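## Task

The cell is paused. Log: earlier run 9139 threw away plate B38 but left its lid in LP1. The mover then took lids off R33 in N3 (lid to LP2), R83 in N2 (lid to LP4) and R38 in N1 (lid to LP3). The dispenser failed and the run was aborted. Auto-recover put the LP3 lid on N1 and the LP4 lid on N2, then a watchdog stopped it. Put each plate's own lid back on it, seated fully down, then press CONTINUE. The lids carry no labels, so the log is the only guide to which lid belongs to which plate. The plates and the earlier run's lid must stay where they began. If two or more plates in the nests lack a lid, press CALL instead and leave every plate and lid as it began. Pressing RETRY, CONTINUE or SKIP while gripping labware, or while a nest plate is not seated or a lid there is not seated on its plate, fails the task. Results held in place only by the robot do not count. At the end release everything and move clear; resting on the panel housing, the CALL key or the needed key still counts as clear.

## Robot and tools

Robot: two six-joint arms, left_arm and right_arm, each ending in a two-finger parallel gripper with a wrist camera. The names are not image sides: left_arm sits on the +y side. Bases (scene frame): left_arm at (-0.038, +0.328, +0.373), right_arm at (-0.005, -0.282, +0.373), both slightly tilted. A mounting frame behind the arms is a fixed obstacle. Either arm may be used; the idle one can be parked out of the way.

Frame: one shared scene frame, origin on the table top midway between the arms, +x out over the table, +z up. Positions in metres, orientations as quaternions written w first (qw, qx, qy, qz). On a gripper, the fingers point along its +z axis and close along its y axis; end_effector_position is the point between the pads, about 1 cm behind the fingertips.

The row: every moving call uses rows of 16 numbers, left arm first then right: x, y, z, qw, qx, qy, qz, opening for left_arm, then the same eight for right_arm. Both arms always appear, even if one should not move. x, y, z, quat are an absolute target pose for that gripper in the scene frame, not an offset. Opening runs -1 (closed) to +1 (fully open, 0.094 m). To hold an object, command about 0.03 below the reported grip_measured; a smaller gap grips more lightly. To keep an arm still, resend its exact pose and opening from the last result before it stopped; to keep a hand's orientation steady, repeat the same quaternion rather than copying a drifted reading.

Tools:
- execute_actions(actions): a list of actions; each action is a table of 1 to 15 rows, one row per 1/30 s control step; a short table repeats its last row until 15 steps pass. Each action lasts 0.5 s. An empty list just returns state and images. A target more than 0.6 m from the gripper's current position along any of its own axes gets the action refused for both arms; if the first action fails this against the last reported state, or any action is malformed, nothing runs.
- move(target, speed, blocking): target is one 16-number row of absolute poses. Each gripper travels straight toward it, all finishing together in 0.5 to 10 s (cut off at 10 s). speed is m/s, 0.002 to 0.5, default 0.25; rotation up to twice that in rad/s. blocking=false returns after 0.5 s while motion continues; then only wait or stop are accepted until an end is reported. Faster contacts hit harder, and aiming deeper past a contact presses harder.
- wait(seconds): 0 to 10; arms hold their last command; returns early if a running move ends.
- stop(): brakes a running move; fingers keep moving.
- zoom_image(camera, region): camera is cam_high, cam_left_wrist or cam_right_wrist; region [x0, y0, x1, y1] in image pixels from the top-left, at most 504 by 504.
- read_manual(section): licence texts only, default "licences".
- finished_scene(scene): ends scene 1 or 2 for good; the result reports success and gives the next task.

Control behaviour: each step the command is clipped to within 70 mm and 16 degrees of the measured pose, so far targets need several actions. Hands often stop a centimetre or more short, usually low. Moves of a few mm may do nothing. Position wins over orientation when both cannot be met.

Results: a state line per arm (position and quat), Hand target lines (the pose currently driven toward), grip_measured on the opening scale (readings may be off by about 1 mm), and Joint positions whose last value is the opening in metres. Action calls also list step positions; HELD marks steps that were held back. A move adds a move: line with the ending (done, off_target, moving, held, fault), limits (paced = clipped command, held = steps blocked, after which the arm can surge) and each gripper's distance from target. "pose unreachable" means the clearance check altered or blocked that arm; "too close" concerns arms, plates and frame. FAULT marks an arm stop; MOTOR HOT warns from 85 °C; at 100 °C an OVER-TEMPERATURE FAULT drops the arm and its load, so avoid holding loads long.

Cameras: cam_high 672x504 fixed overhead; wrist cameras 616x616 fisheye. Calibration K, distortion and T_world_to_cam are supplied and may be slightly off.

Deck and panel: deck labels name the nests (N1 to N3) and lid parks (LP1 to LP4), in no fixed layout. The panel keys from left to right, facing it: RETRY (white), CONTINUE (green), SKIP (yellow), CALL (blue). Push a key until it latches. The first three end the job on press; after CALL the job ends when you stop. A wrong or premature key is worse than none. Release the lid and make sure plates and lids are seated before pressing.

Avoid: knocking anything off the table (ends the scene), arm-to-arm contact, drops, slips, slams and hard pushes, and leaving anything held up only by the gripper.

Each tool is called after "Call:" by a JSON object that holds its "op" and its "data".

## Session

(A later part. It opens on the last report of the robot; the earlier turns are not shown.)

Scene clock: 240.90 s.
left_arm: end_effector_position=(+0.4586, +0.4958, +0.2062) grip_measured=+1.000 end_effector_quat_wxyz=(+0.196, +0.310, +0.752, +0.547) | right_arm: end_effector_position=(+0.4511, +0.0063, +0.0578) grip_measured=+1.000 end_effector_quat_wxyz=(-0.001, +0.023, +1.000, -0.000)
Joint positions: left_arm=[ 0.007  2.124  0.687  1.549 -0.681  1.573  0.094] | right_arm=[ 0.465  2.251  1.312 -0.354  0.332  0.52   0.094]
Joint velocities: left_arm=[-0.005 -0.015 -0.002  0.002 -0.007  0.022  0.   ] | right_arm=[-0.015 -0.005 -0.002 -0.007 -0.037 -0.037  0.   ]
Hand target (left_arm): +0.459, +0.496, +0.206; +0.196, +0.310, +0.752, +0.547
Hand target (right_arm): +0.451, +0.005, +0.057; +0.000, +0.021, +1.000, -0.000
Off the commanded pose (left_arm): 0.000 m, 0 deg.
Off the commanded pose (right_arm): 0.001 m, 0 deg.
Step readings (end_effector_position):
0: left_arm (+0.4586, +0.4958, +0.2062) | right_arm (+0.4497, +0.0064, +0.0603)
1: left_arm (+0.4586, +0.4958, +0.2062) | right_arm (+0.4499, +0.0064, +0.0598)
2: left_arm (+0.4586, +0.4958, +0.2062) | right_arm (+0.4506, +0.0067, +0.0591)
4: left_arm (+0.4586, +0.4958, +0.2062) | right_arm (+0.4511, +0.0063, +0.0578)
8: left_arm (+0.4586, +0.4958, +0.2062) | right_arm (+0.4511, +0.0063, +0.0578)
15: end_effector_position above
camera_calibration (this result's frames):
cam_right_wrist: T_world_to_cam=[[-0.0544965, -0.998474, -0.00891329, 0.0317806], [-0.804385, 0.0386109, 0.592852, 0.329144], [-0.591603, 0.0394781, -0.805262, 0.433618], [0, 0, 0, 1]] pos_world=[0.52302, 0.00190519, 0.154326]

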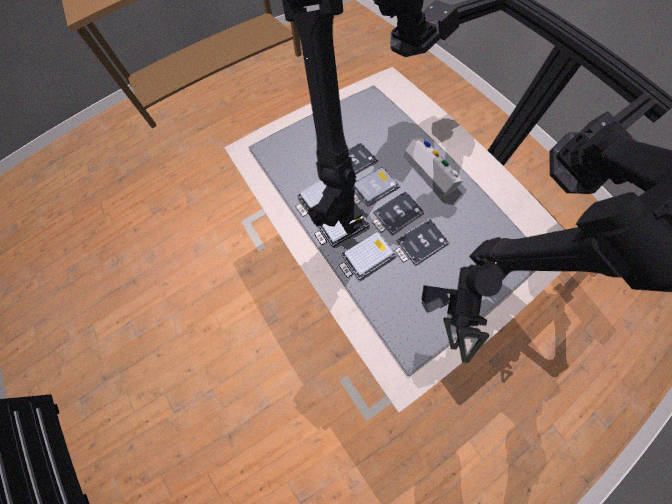

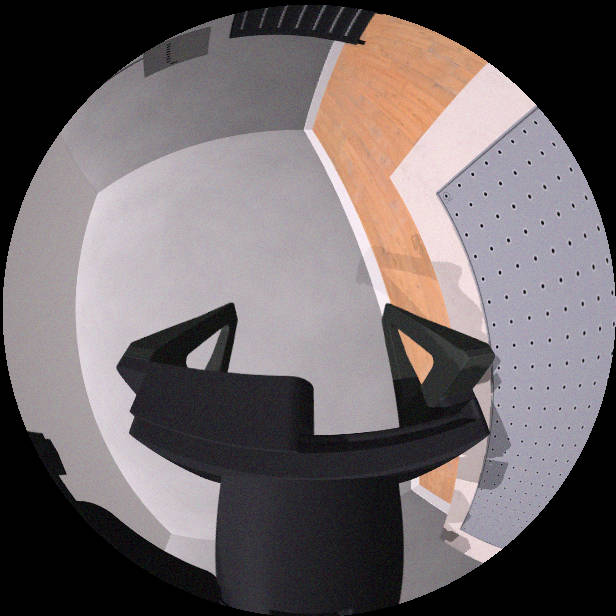

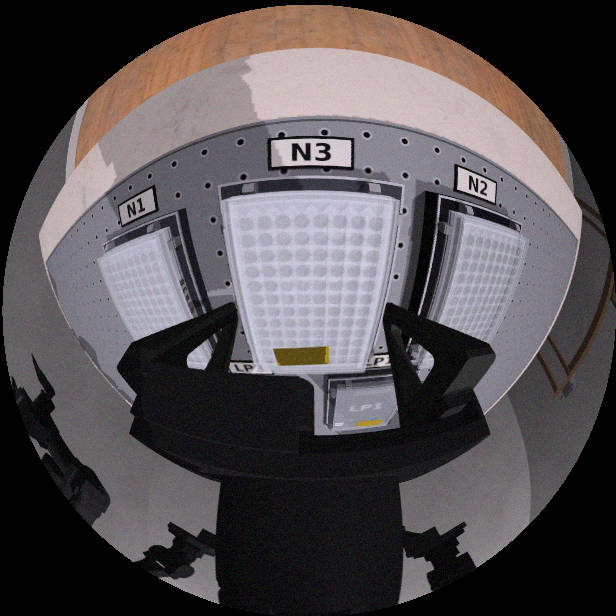

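Call:
{"op": "move", "data": {"target": [0.4586,0.4958,0.2062,0.196,0.310,0.752,0.547,1, 0.448,0.02,0.095,0,0.021,1,0,1], "speed": 0.1}}

Call:
{"op": "move", "data": {"target": [0.4586,0.4958,0.2062,0.196,0.310,0.752,0.547,1, 0.27,-0.05,0.10,0.1,0,1,0,-1], "speed": 0.3}}

Call:
{"op": "zoom_image", "data": {"camera": "cam_right_wrist", "region": [60, 0, 560, 250]}}

Scene clock: 254.33 s.
left_arm: end_effector_position=(+0.4586, +0.4958, +0.2062) grip_measured=+1.000 end_effector_quat_wxyz=(+0.196, +0.310, +0.752, +0.547) | right_arm: end_effector_position=(+0.4553, +0.0154, +0.0912) grip_measured=+1.000 end_effector_quat_wxyz=(+0.004, +0.024, +1.000, +0.002)
Joint positions: left_arm=[ 0.007  2.124  0.687  1.549 -0.681  1.573  0.094] | right_arm=[ 0.495  2.185  1.296 -0.402  0.34   0.547  0.094]
Joint velocities: left_arm=[-0.005 -0.005 -0.007 -0.017 -0.037  0.037  0.   ] | right_arm=[-0.015  0.005 -0.002 -0.022  0.037  0.081  0.   ]
Hand target (left_arm): +0.459, +0.496, +0.206; +0.196, +0.310, +0.752, +0.547
Hand target (right_arm): +0.448, +0.020, +0.095; +0.000, +0.021, +1.000, +0.000
Off the commanded pose (left_arm): 0.000 m, 0 deg.
Off the commanded pose (right_arm): 0.009 m, 1 deg.
move: done
camera_calibration (this result's frames):
cam_right_wrist: T_world_to_cam=[[-0.0556073, -0.998343, -0.0148185, 0.0424182], [-0.809657, 0.0364029, 0.585774, 0.315525], [-0.584264, 0.0445712, -0.810339, 0.459713], [0, 0, 0, 1]] pos_world=[0.526419, 0.010372, 0.188325]

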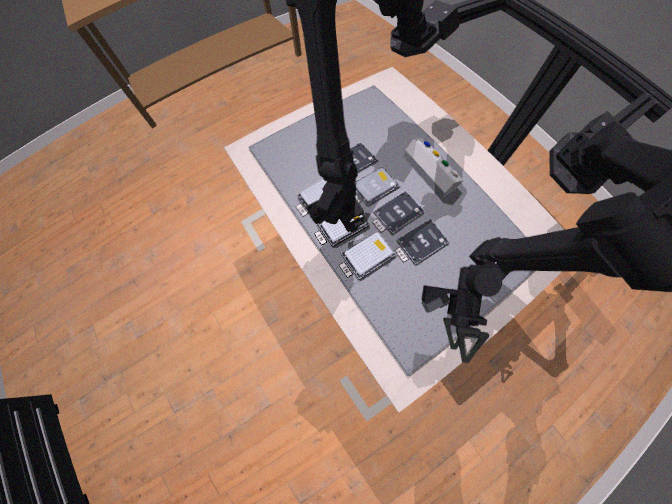

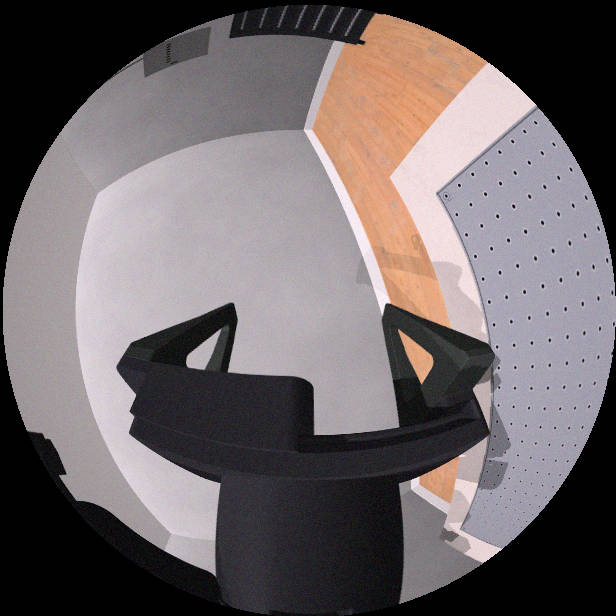

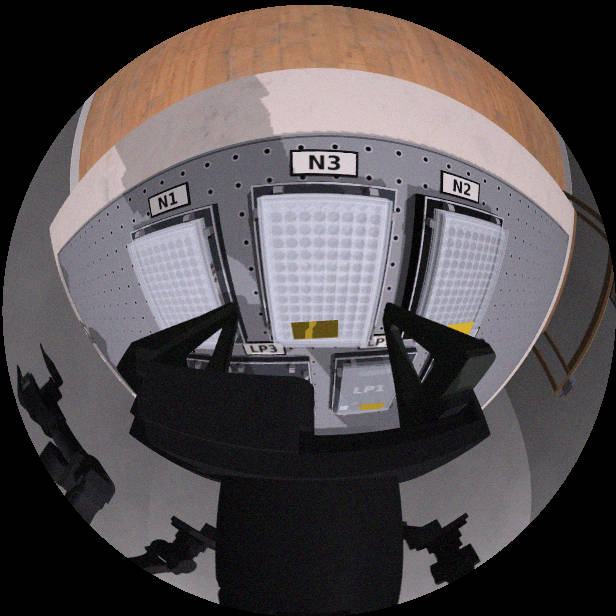

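Scene clock: 255.53 s.
left_arm: end_effector_position=(+0.4586, +0.4958, +0.2062) grip_measured=+1.000 end_effector_quat_wxyz=(+0.196, +0.310, +0.752, +0.547) | right_arm: end_effector_position=(+0.2727, -0.0571, +0.1020) grip_measured=-0.978 end_effector_quat_wxyz=(+0.096, -0.001, +0.995, -0.002)
Joint positions: left_arm=[ 0.007  2.124  0.687  1.549 -0.681  1.573  0.094] | right_arm=[0.614 2.129 0.658 0.301 0.48  0.553 0.001]
Joint velocities: left_arm=[ 0.005 -0.015 -0.002 -0.002  0.037 -0.022  0.   ] | right_arm=[-0.005 -0.015 -0.012  0.007  0.037 -0.051 -0.   ]
Hand target (left_arm): +0.459, +0.496, +0.206; +0.196, +0.310, +0.752, +0.547
Hand target (right_arm): +0.271, -0.052, +0.100; +0.100, +0.001, +0.995, +0.001
Off the commanded pose (left_arm): 0.000 m, 0 deg.
Off the commanded pose (right_arm): 0.008 m, 0 deg.
move: done
camera_calibration (this result's frames):
cam_right_wrist: T_world_to_cam=[[-0.00500416, -0.999959, -0.00753193, -0.0545292], [-0.904495, 0.00131405, 0.426482, 0.204066], [-0.426455, 0.00894678, -0.904464, 0.329497], [0, 0, 0, 1]] pos_world=[0.324819, -0.057743, 0.210577]

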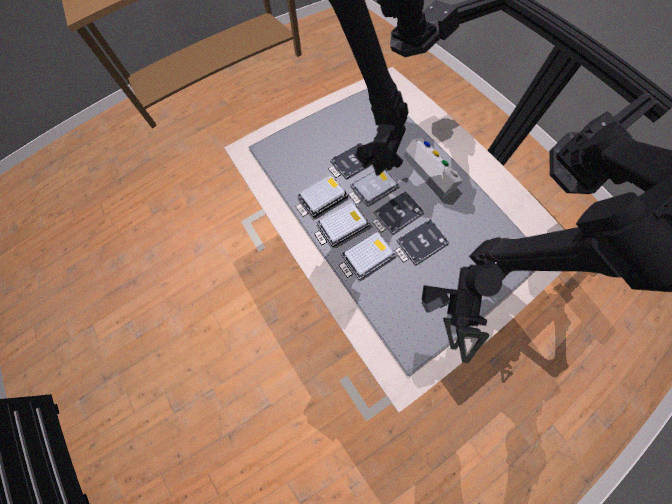

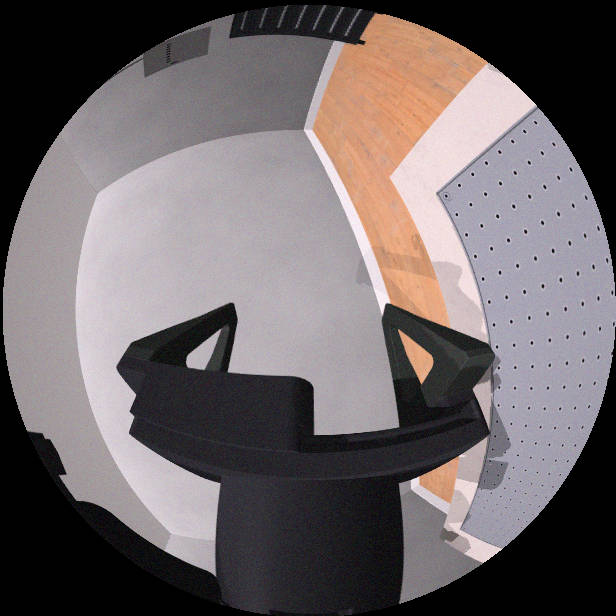

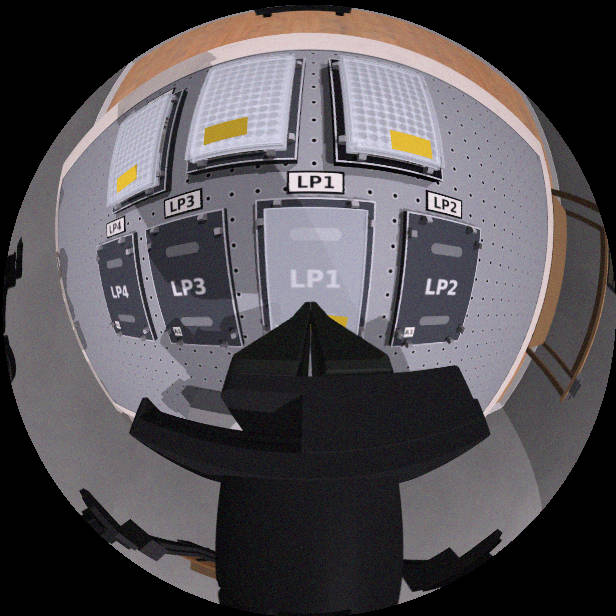

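Region (60, 0, 560, 250) of cam_right_wrist's 616x616 image, scaled by 1.008, with more detail than that image has.

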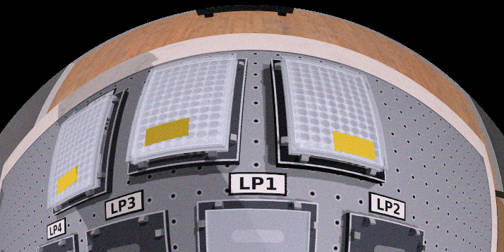

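Call:
{"op": "zoom_image", "data": {"camera": "cam_right_wrist", "region": [175, 40, 455, 200]}}

Call:
{"op": "zoom_image", "data": {"camera": "cam_high", "region": [290, 165, 410, 285]}}

Call:
{"op": "zoom_image", "data": {"camera": "cam_right_wrist", "region": [90, 70, 230, 230]}}

Region (175, 40, 455, 200) of cam_right_wrist's 616x616 image, scaled by 1.800, with more detail than that image has; it fills the top 288 rows of this view, and the rest is white.

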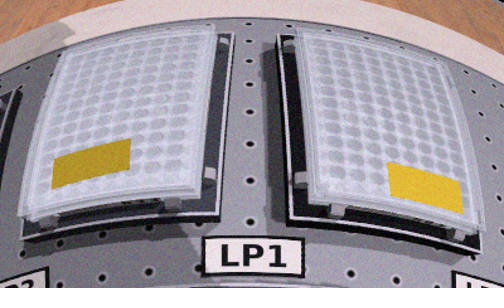

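Region (290, 165, 410, 285) of cam_high's 672x504 image, scaled by 4.200, with more detail than that image has.

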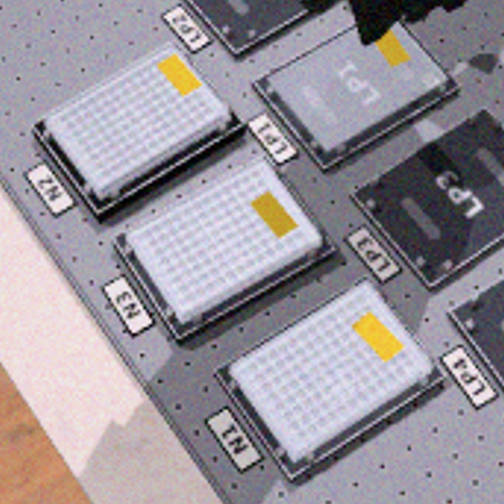

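Region (90, 70, 230, 230) of cam_right_wrist's 616x616 image, scaled by 3.150, with more detail than that image has; it fills the left 441 columns of this view, and the rest is white.

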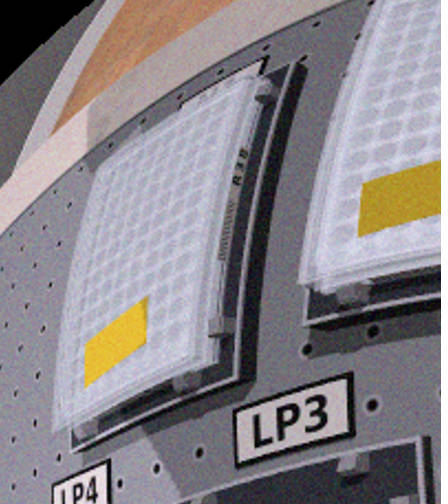

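Call:
{"op": "move", "data": {"target": [0.4586,0.4958,0.2062,0.196,0.310,0.752,0.547,1, 0.02,0.025,0.17,0.22,0,0.975,0,-1], "speed": 0.3}}

Scene clock: 266.50 s.
left_arm: end_effector_position=(+0.4586, +0.4958, +0.2062) grip_measured=+1.000 end_effector_quat_wxyz=(+0.196, +0.310, +0.752, +0.547) | right_arm: end_effector_position=(+0.0194, +0.0262, +0.1763) grip_measured=-0.978 end_effector_quat_wxyz=(+0.219, -0.006, +0.976, +0.017)
Joint positions: left_arm=[ 0.007  2.124  0.687  1.549 -0.681  1.573  0.094] | right_arm=[ 1.584  2.357  0.704 -0.126  0.83   1.672  0.001]
Joint velocities: left_arm=[-0.015 -0.015 -0.042  0.012 -0.051  0.022  0.   ] | right_arm=[ 0.005  0.005 -0.002 -0.017 -0.007  0.051 -0.001]
Hand target (left_arm): +0.459, +0.496, +0.206; +0.196, +0.310, +0.752, +0.547
Hand target (right_arm): +0.021, +0.024, +0.170; +0.221, +0.000, +0.975, +0.009
Off the commanded pose (left_arm): 0.000 m, 0 deg.
Off the commanded pose (right_arm): 0.006 m, 2 deg.
move: done
camera_calibration (this result's frames):
cam_right_wrist: T_world_to_cam=[[0.0168703, -0.998926, -0.0431588, 0.0338842], [-0.981465, -0.0247859, 0.190034, -0.0130052], [-0.190899, 0.0391529, -0.980828, 0.296056], [0, 0, 0, 1]] pos_world=[0.043181, 0.021934, 0.294314]

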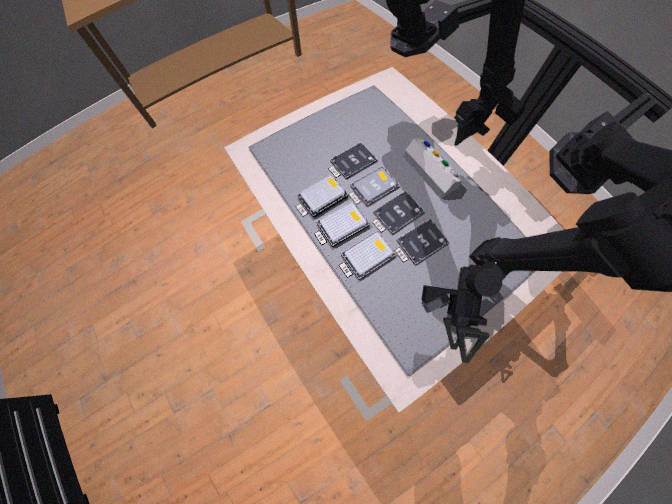

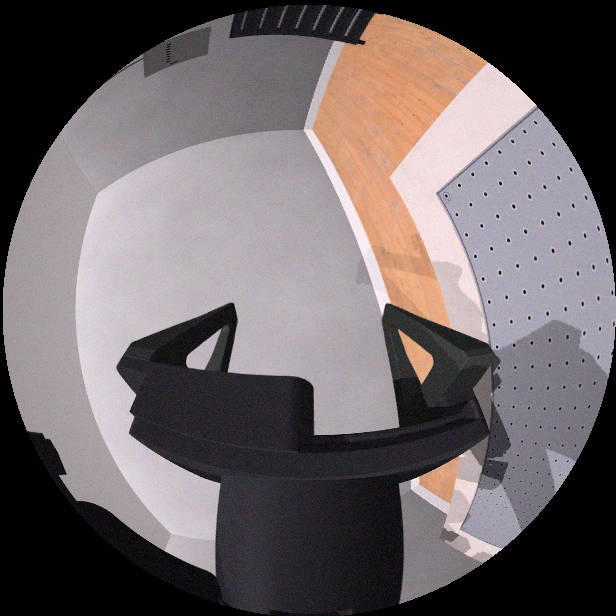

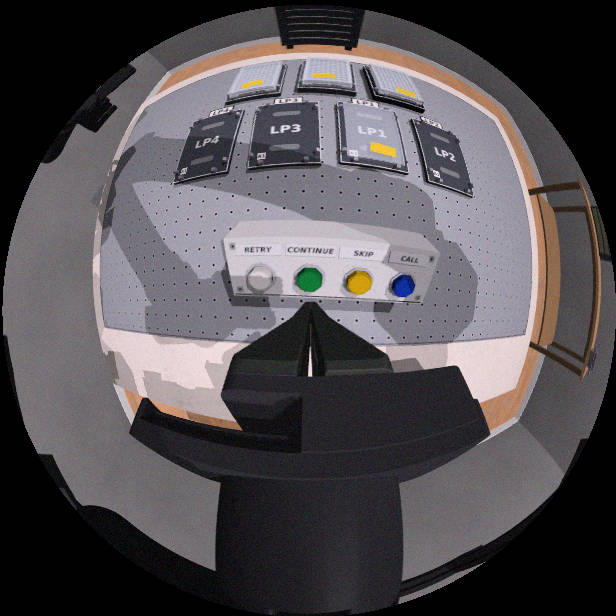

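Call:
{"op": "move", "data": {"target": [0.4586,0.4958,0.2062,0.196,0.310,0.752,0.547,1, 0.016,0.030,0.118,0.22,0,0.975,0,-1], "speed": 0.15}}

Call:
{"op": "zoom_image", "data": {"camera": "cam_right_wrist", "region": [180, 170, 480, 350]}}

Scene clock: 276.03 s.
left_arm: end_effector_position=(+0.4586, +0.4958, +0.2062) grip_measured=+1.000 end_effector_quat_wxyz=(+0.196, +0.310, +0.752, +0.547) | right_arm: end_effector_position=(+0.0118, +0.0299, +0.1233) grip_measured=-0.978 end_effector_quat_wxyz=(+0.220, -0.004, +0.975, +0.003)
Joint positions: left_arm=[ 0.007  2.124  0.687  1.549 -0.681  1.573  0.094] | right_arm=[ 1.537  2.528  0.786 -0.031  0.839  1.635  0.001]
Joint velocities: left_arm=[-0.015 -0.005  0.002  0.002 -0.081 -0.022  0.   ] | right_arm=[-0.005 -0.005  0.002  0.022 -0.007 -0.051  0.   ]
Hand target (left_arm): +0.459, +0.496, +0.206; +0.196, +0.310, +0.752, +0.547
Hand target (right_arm): +0.016, +0.031, +0.119; +0.221, -0.000, +0.975, -0.000
Off the commanded pose (left_arm): 0.000 m, 0 deg.
Off the commanded pose (right_arm): 0.007 m, 1 deg.
move: done
camera_calibration (this result's frames):
cam_right_wrist: T_world_to_cam=[[0.00544598, -0.999854, -0.0161795, 0.0321834], [-0.982163, -0.00838929, 0.187844, -0.0104453], [-0.187952, 0.0148679, -0.982066, 0.243362], [0, 0, 0, 1]] pos_world=[0.0353063, 0.0284728, 0.241481]

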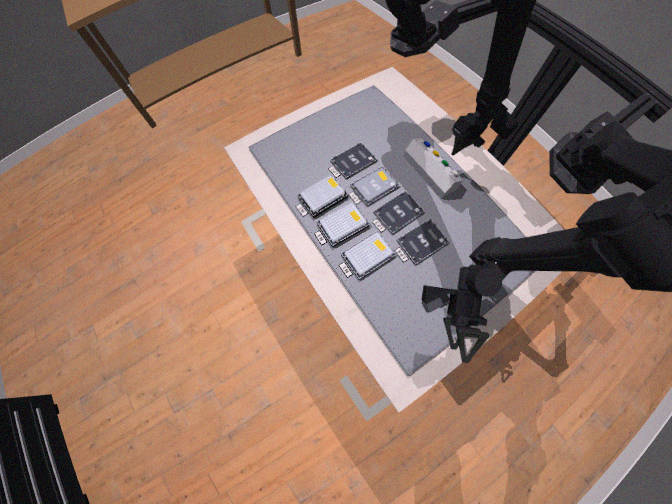

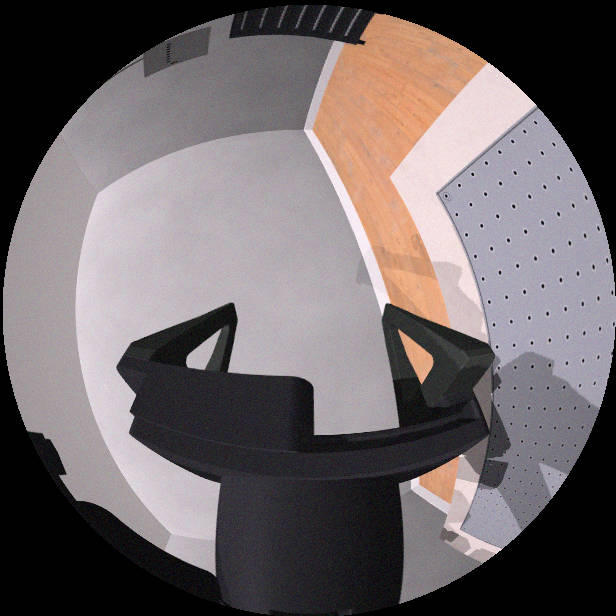

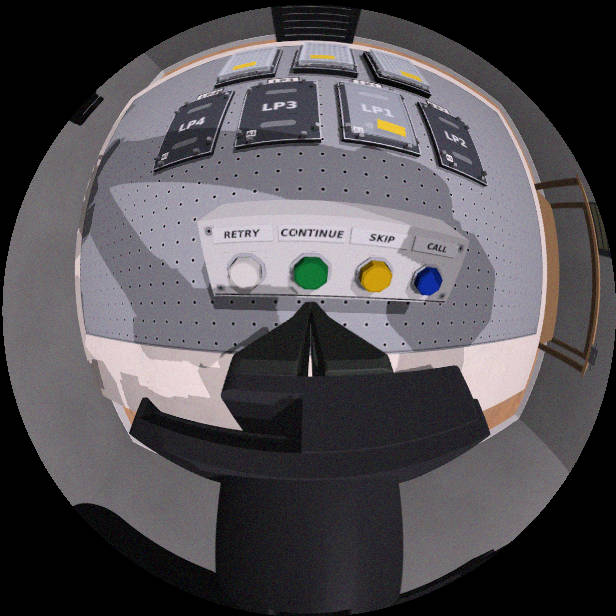

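Region (180, 170, 480, 350) of cam_right_wrist's 616x616 image, scaled by 1.680, with more detail than that image has; it fills the top 302 rows of this view, and the rest is white.

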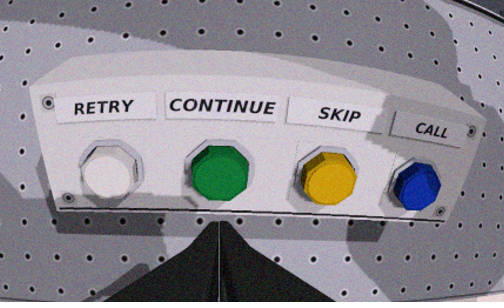

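Call:
{"op": "move", "data": {"target": [0.4586,0.4958,0.2062,0.196,0.310,0.752,0.547,1, 0.031,0.030,0.103,0.22,0,0.975,0,-1], "speed": 0.08}}

Scene clock: 282.57 s.
left_arm: end_effector_position=(+0.4586, +0.4958, +0.2062) grip_measured=+1.000 end_effector_quat_wxyz=(+0.196, +0.310, +0.752, +0.547) | right_arm: end_effector_position=(+0.0280, +0.0348, +0.1108) grip_measured=-0.978 end_effector_quat_wxyz=(+0.220, +0.001, +0.976, +0.007)
Joint positions: left_arm=[ 0.007  2.124  0.687  1.549 -0.681  1.573  0.094] | right_arm=[1.469 2.544 0.786 0.071 0.849 1.537 0.001]
Joint velocities: left_arm=[ 0.005 -0.005 -0.002  0.007  0.007 -0.022  0.   ] | right_arm=[-0.005 -0.005  0.002 -0.002 -0.037 -0.051 -0.001]
Hand target (left_arm): +0.459, +0.496, +0.206; +0.196, +0.310, +0.752, +0.547
Hand target (right_arm): +0.031, +0.030, +0.103; +0.220, +0.000, +0.975, -0.001
Off the commanded pose (left_arm): 0.000 m, 0 deg.
Off the commanded pose (right_arm): 0.010 m, 1 deg.
move: done
camera_calibration (this result's frames):
cam_right_wrist: T_world_to_cam=[[-0.00144837, -0.99965, -0.026414, 0.0381563], [-0.981997, -0.00356758, 0.188863, 0.00749856], [-0.188891, 0.026212, -0.981648, 0.233548], [0, 0, 0, 1]] pos_world=[0.0515339, 0.032048, 0.228854]

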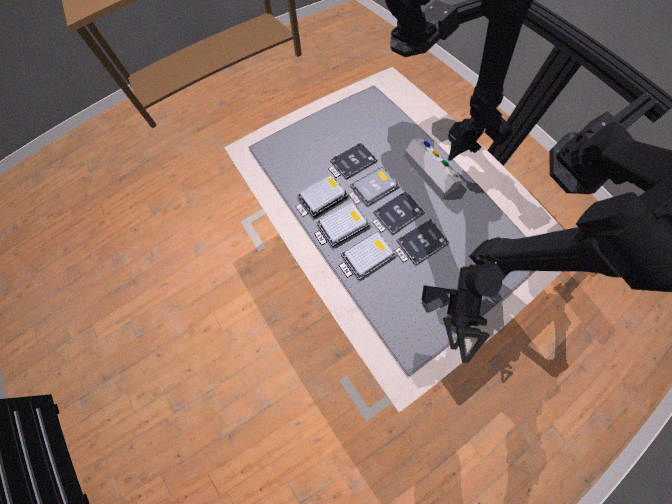

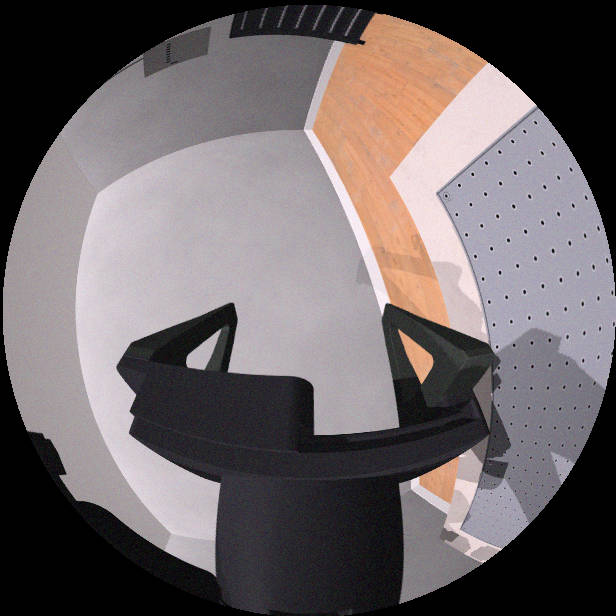

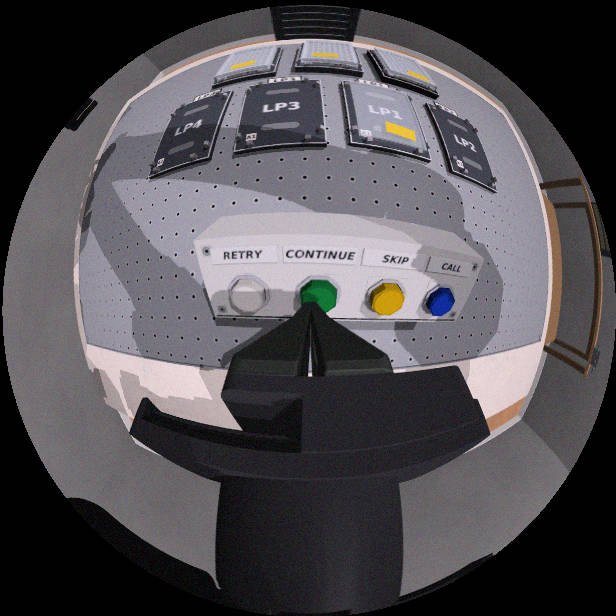

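Call:
{"op": "move", "data": {"target": [0.4586,0.4958,0.2062,0.196,0.310,0.752,0.547,1, 0.033,0.026,0.082,0.22,0,0.975,0,-1], "speed": 0.04}}

Scene clock: 286.77 s.
left_arm: end_effector_position=(+0.4586, +0.4958, +0.2062) grip_measured=+1.000 end_effector_quat_wxyz=(+0.196, +0.310, +0.752, +0.547) | right_arm: end_effector_position=(+0.0284, +0.0297, +0.0933) grip_measured=-0.978 end_effector_quat_wxyz=(+0.221, -0.006, +0.975, +0.007)
Joint positions: left_arm=[ 0.007  2.124  0.687  1.549 -0.681  1.573  0.094] | right_arm=[1.444 2.597 0.79  0.154 0.855 1.482 0.001]
Joint velocities: left_arm=[ 0.005  0.005 -0.022 -0.012  0.007 -0.051  0.   ] | right_arm=[-0.015 -0.005  0.012  0.002  0.007 -0.037  0.   ]
Hand target (left_arm): +0.459, +0.496, +0.206; +0.196, +0.310, +0.752, +0.547
Hand target (right_arm): +0.033, +0.026, +0.083; +0.220, +0.000, +0.975, -0.001
Off the commanded pose (left_arm): 0.000 m, 0 deg.
Off the commanded pose (right_arm): 0.013 m, 1 deg.
move: off_target (right_arm)
camera_calibration (this result's frames):
cam_right_wrist: T_world_to_cam=[[0.0117995, -0.999646, -0.0238347, 0.0319283], [-0.982483, -0.0160236, 0.18566, 0.0119251], [-0.185977, 0.0212265, -0.982325, 0.216788], [0, 0, 0, 1]] pos_world=[0.051657, 0.0275064, 0.211503]

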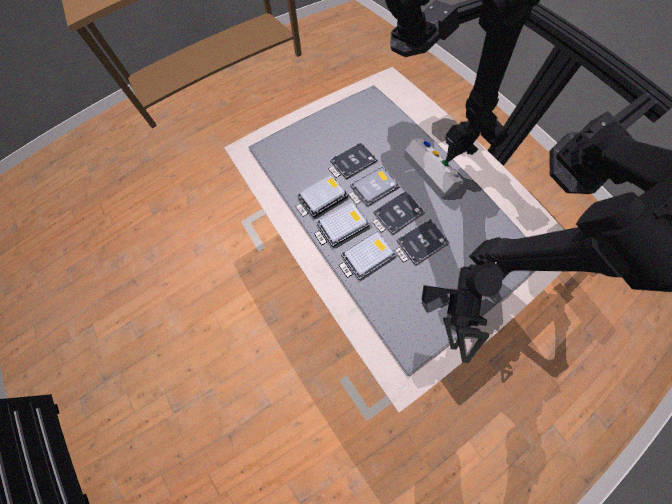

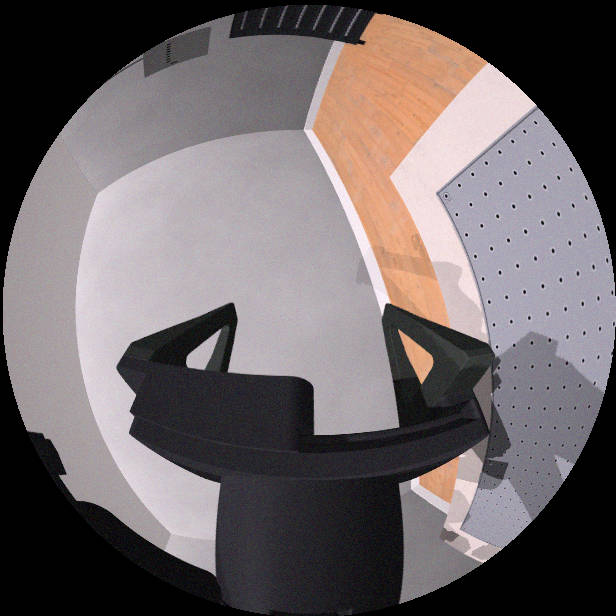

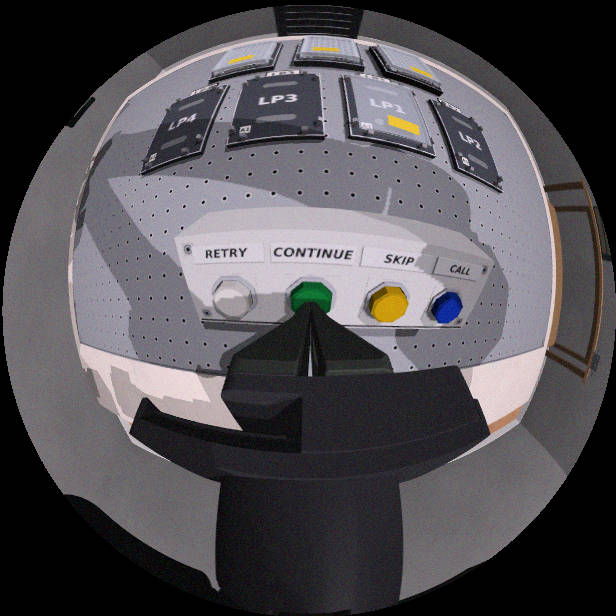

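Call:
{"op": "move", "data": {"target": [0.4586,0.4958,0.2062,0.196,0.310,0.752,0.547,1, 0.040,0.027,0.068,0.22,0,0.975,0,-1], "speed": 0.03}}

Call:
{"op": "zoom_image", "data": {"camera": "cam_right_wrist", "region": [180, 200, 480, 380]}}

Scene clock: 290.40 s.
left_arm: end_effector_position=(+0.4586, +0.4958, +0.2062) grip_measured=+1.000 end_effector_quat_wxyz=(+0.196, +0.310, +0.752, +0.547) | right_arm: end_effector_position=(+0.0296, +0.0329, +0.0907) grip_measured=-0.978 end_effector_quat_wxyz=(+0.223, -0.013, +0.975, +0.013)
Joint positions: left_arm=[ 0.007  2.124  0.687  1.549 -0.681  1.573  0.094] | right_arm=[1.438 2.605 0.792 0.188 0.857 1.447 0.001]
Joint velocities: left_arm=[ 0.005 -0.015 -0.017 -0.017 -0.037 -0.051  0.   ] | right_arm=[-0.005 -0.015  0.007 -0.022  0.037  0.022  0.   ]
move: unfinished (the scene ended)
camera_calibration (this result's frames):
cam_right_wrist: T_world_to_cam=[[0.0273981, -0.999137, -0.0312035, 0.0353052], [-0.982727, -0.032637, 0.182159, 0.0144544], [-0.18302, 0.0256737, -0.982774, 0.214139], [0, 0, 0, 1]] pos_world=[0.0524292, 0.0302487, 0.208919]
The task's run has ended: the event that ends the task has happened. This ends this scene only. If you have not yet called finished_scene for this scene, call it to go on to the next scene.

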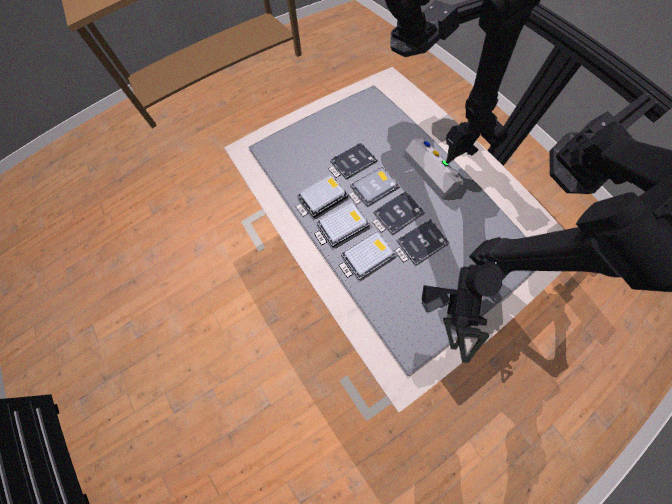

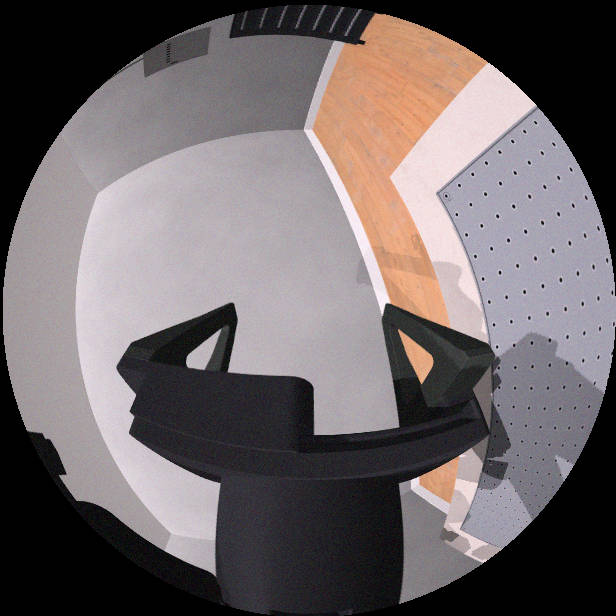

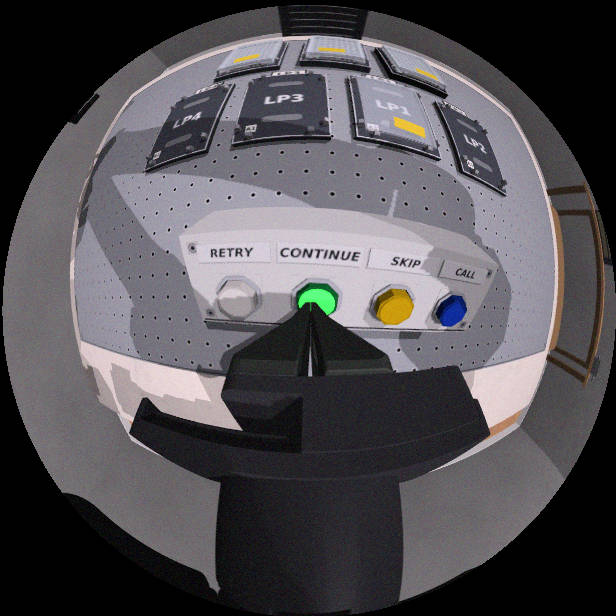

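This scene is finished. If you have not yet called finished_scene for this scene, call it to go on to the next scene.

Call:
{"op": "finished_scene", "data": {"scene": 1}}

The scene is finished: the task was done.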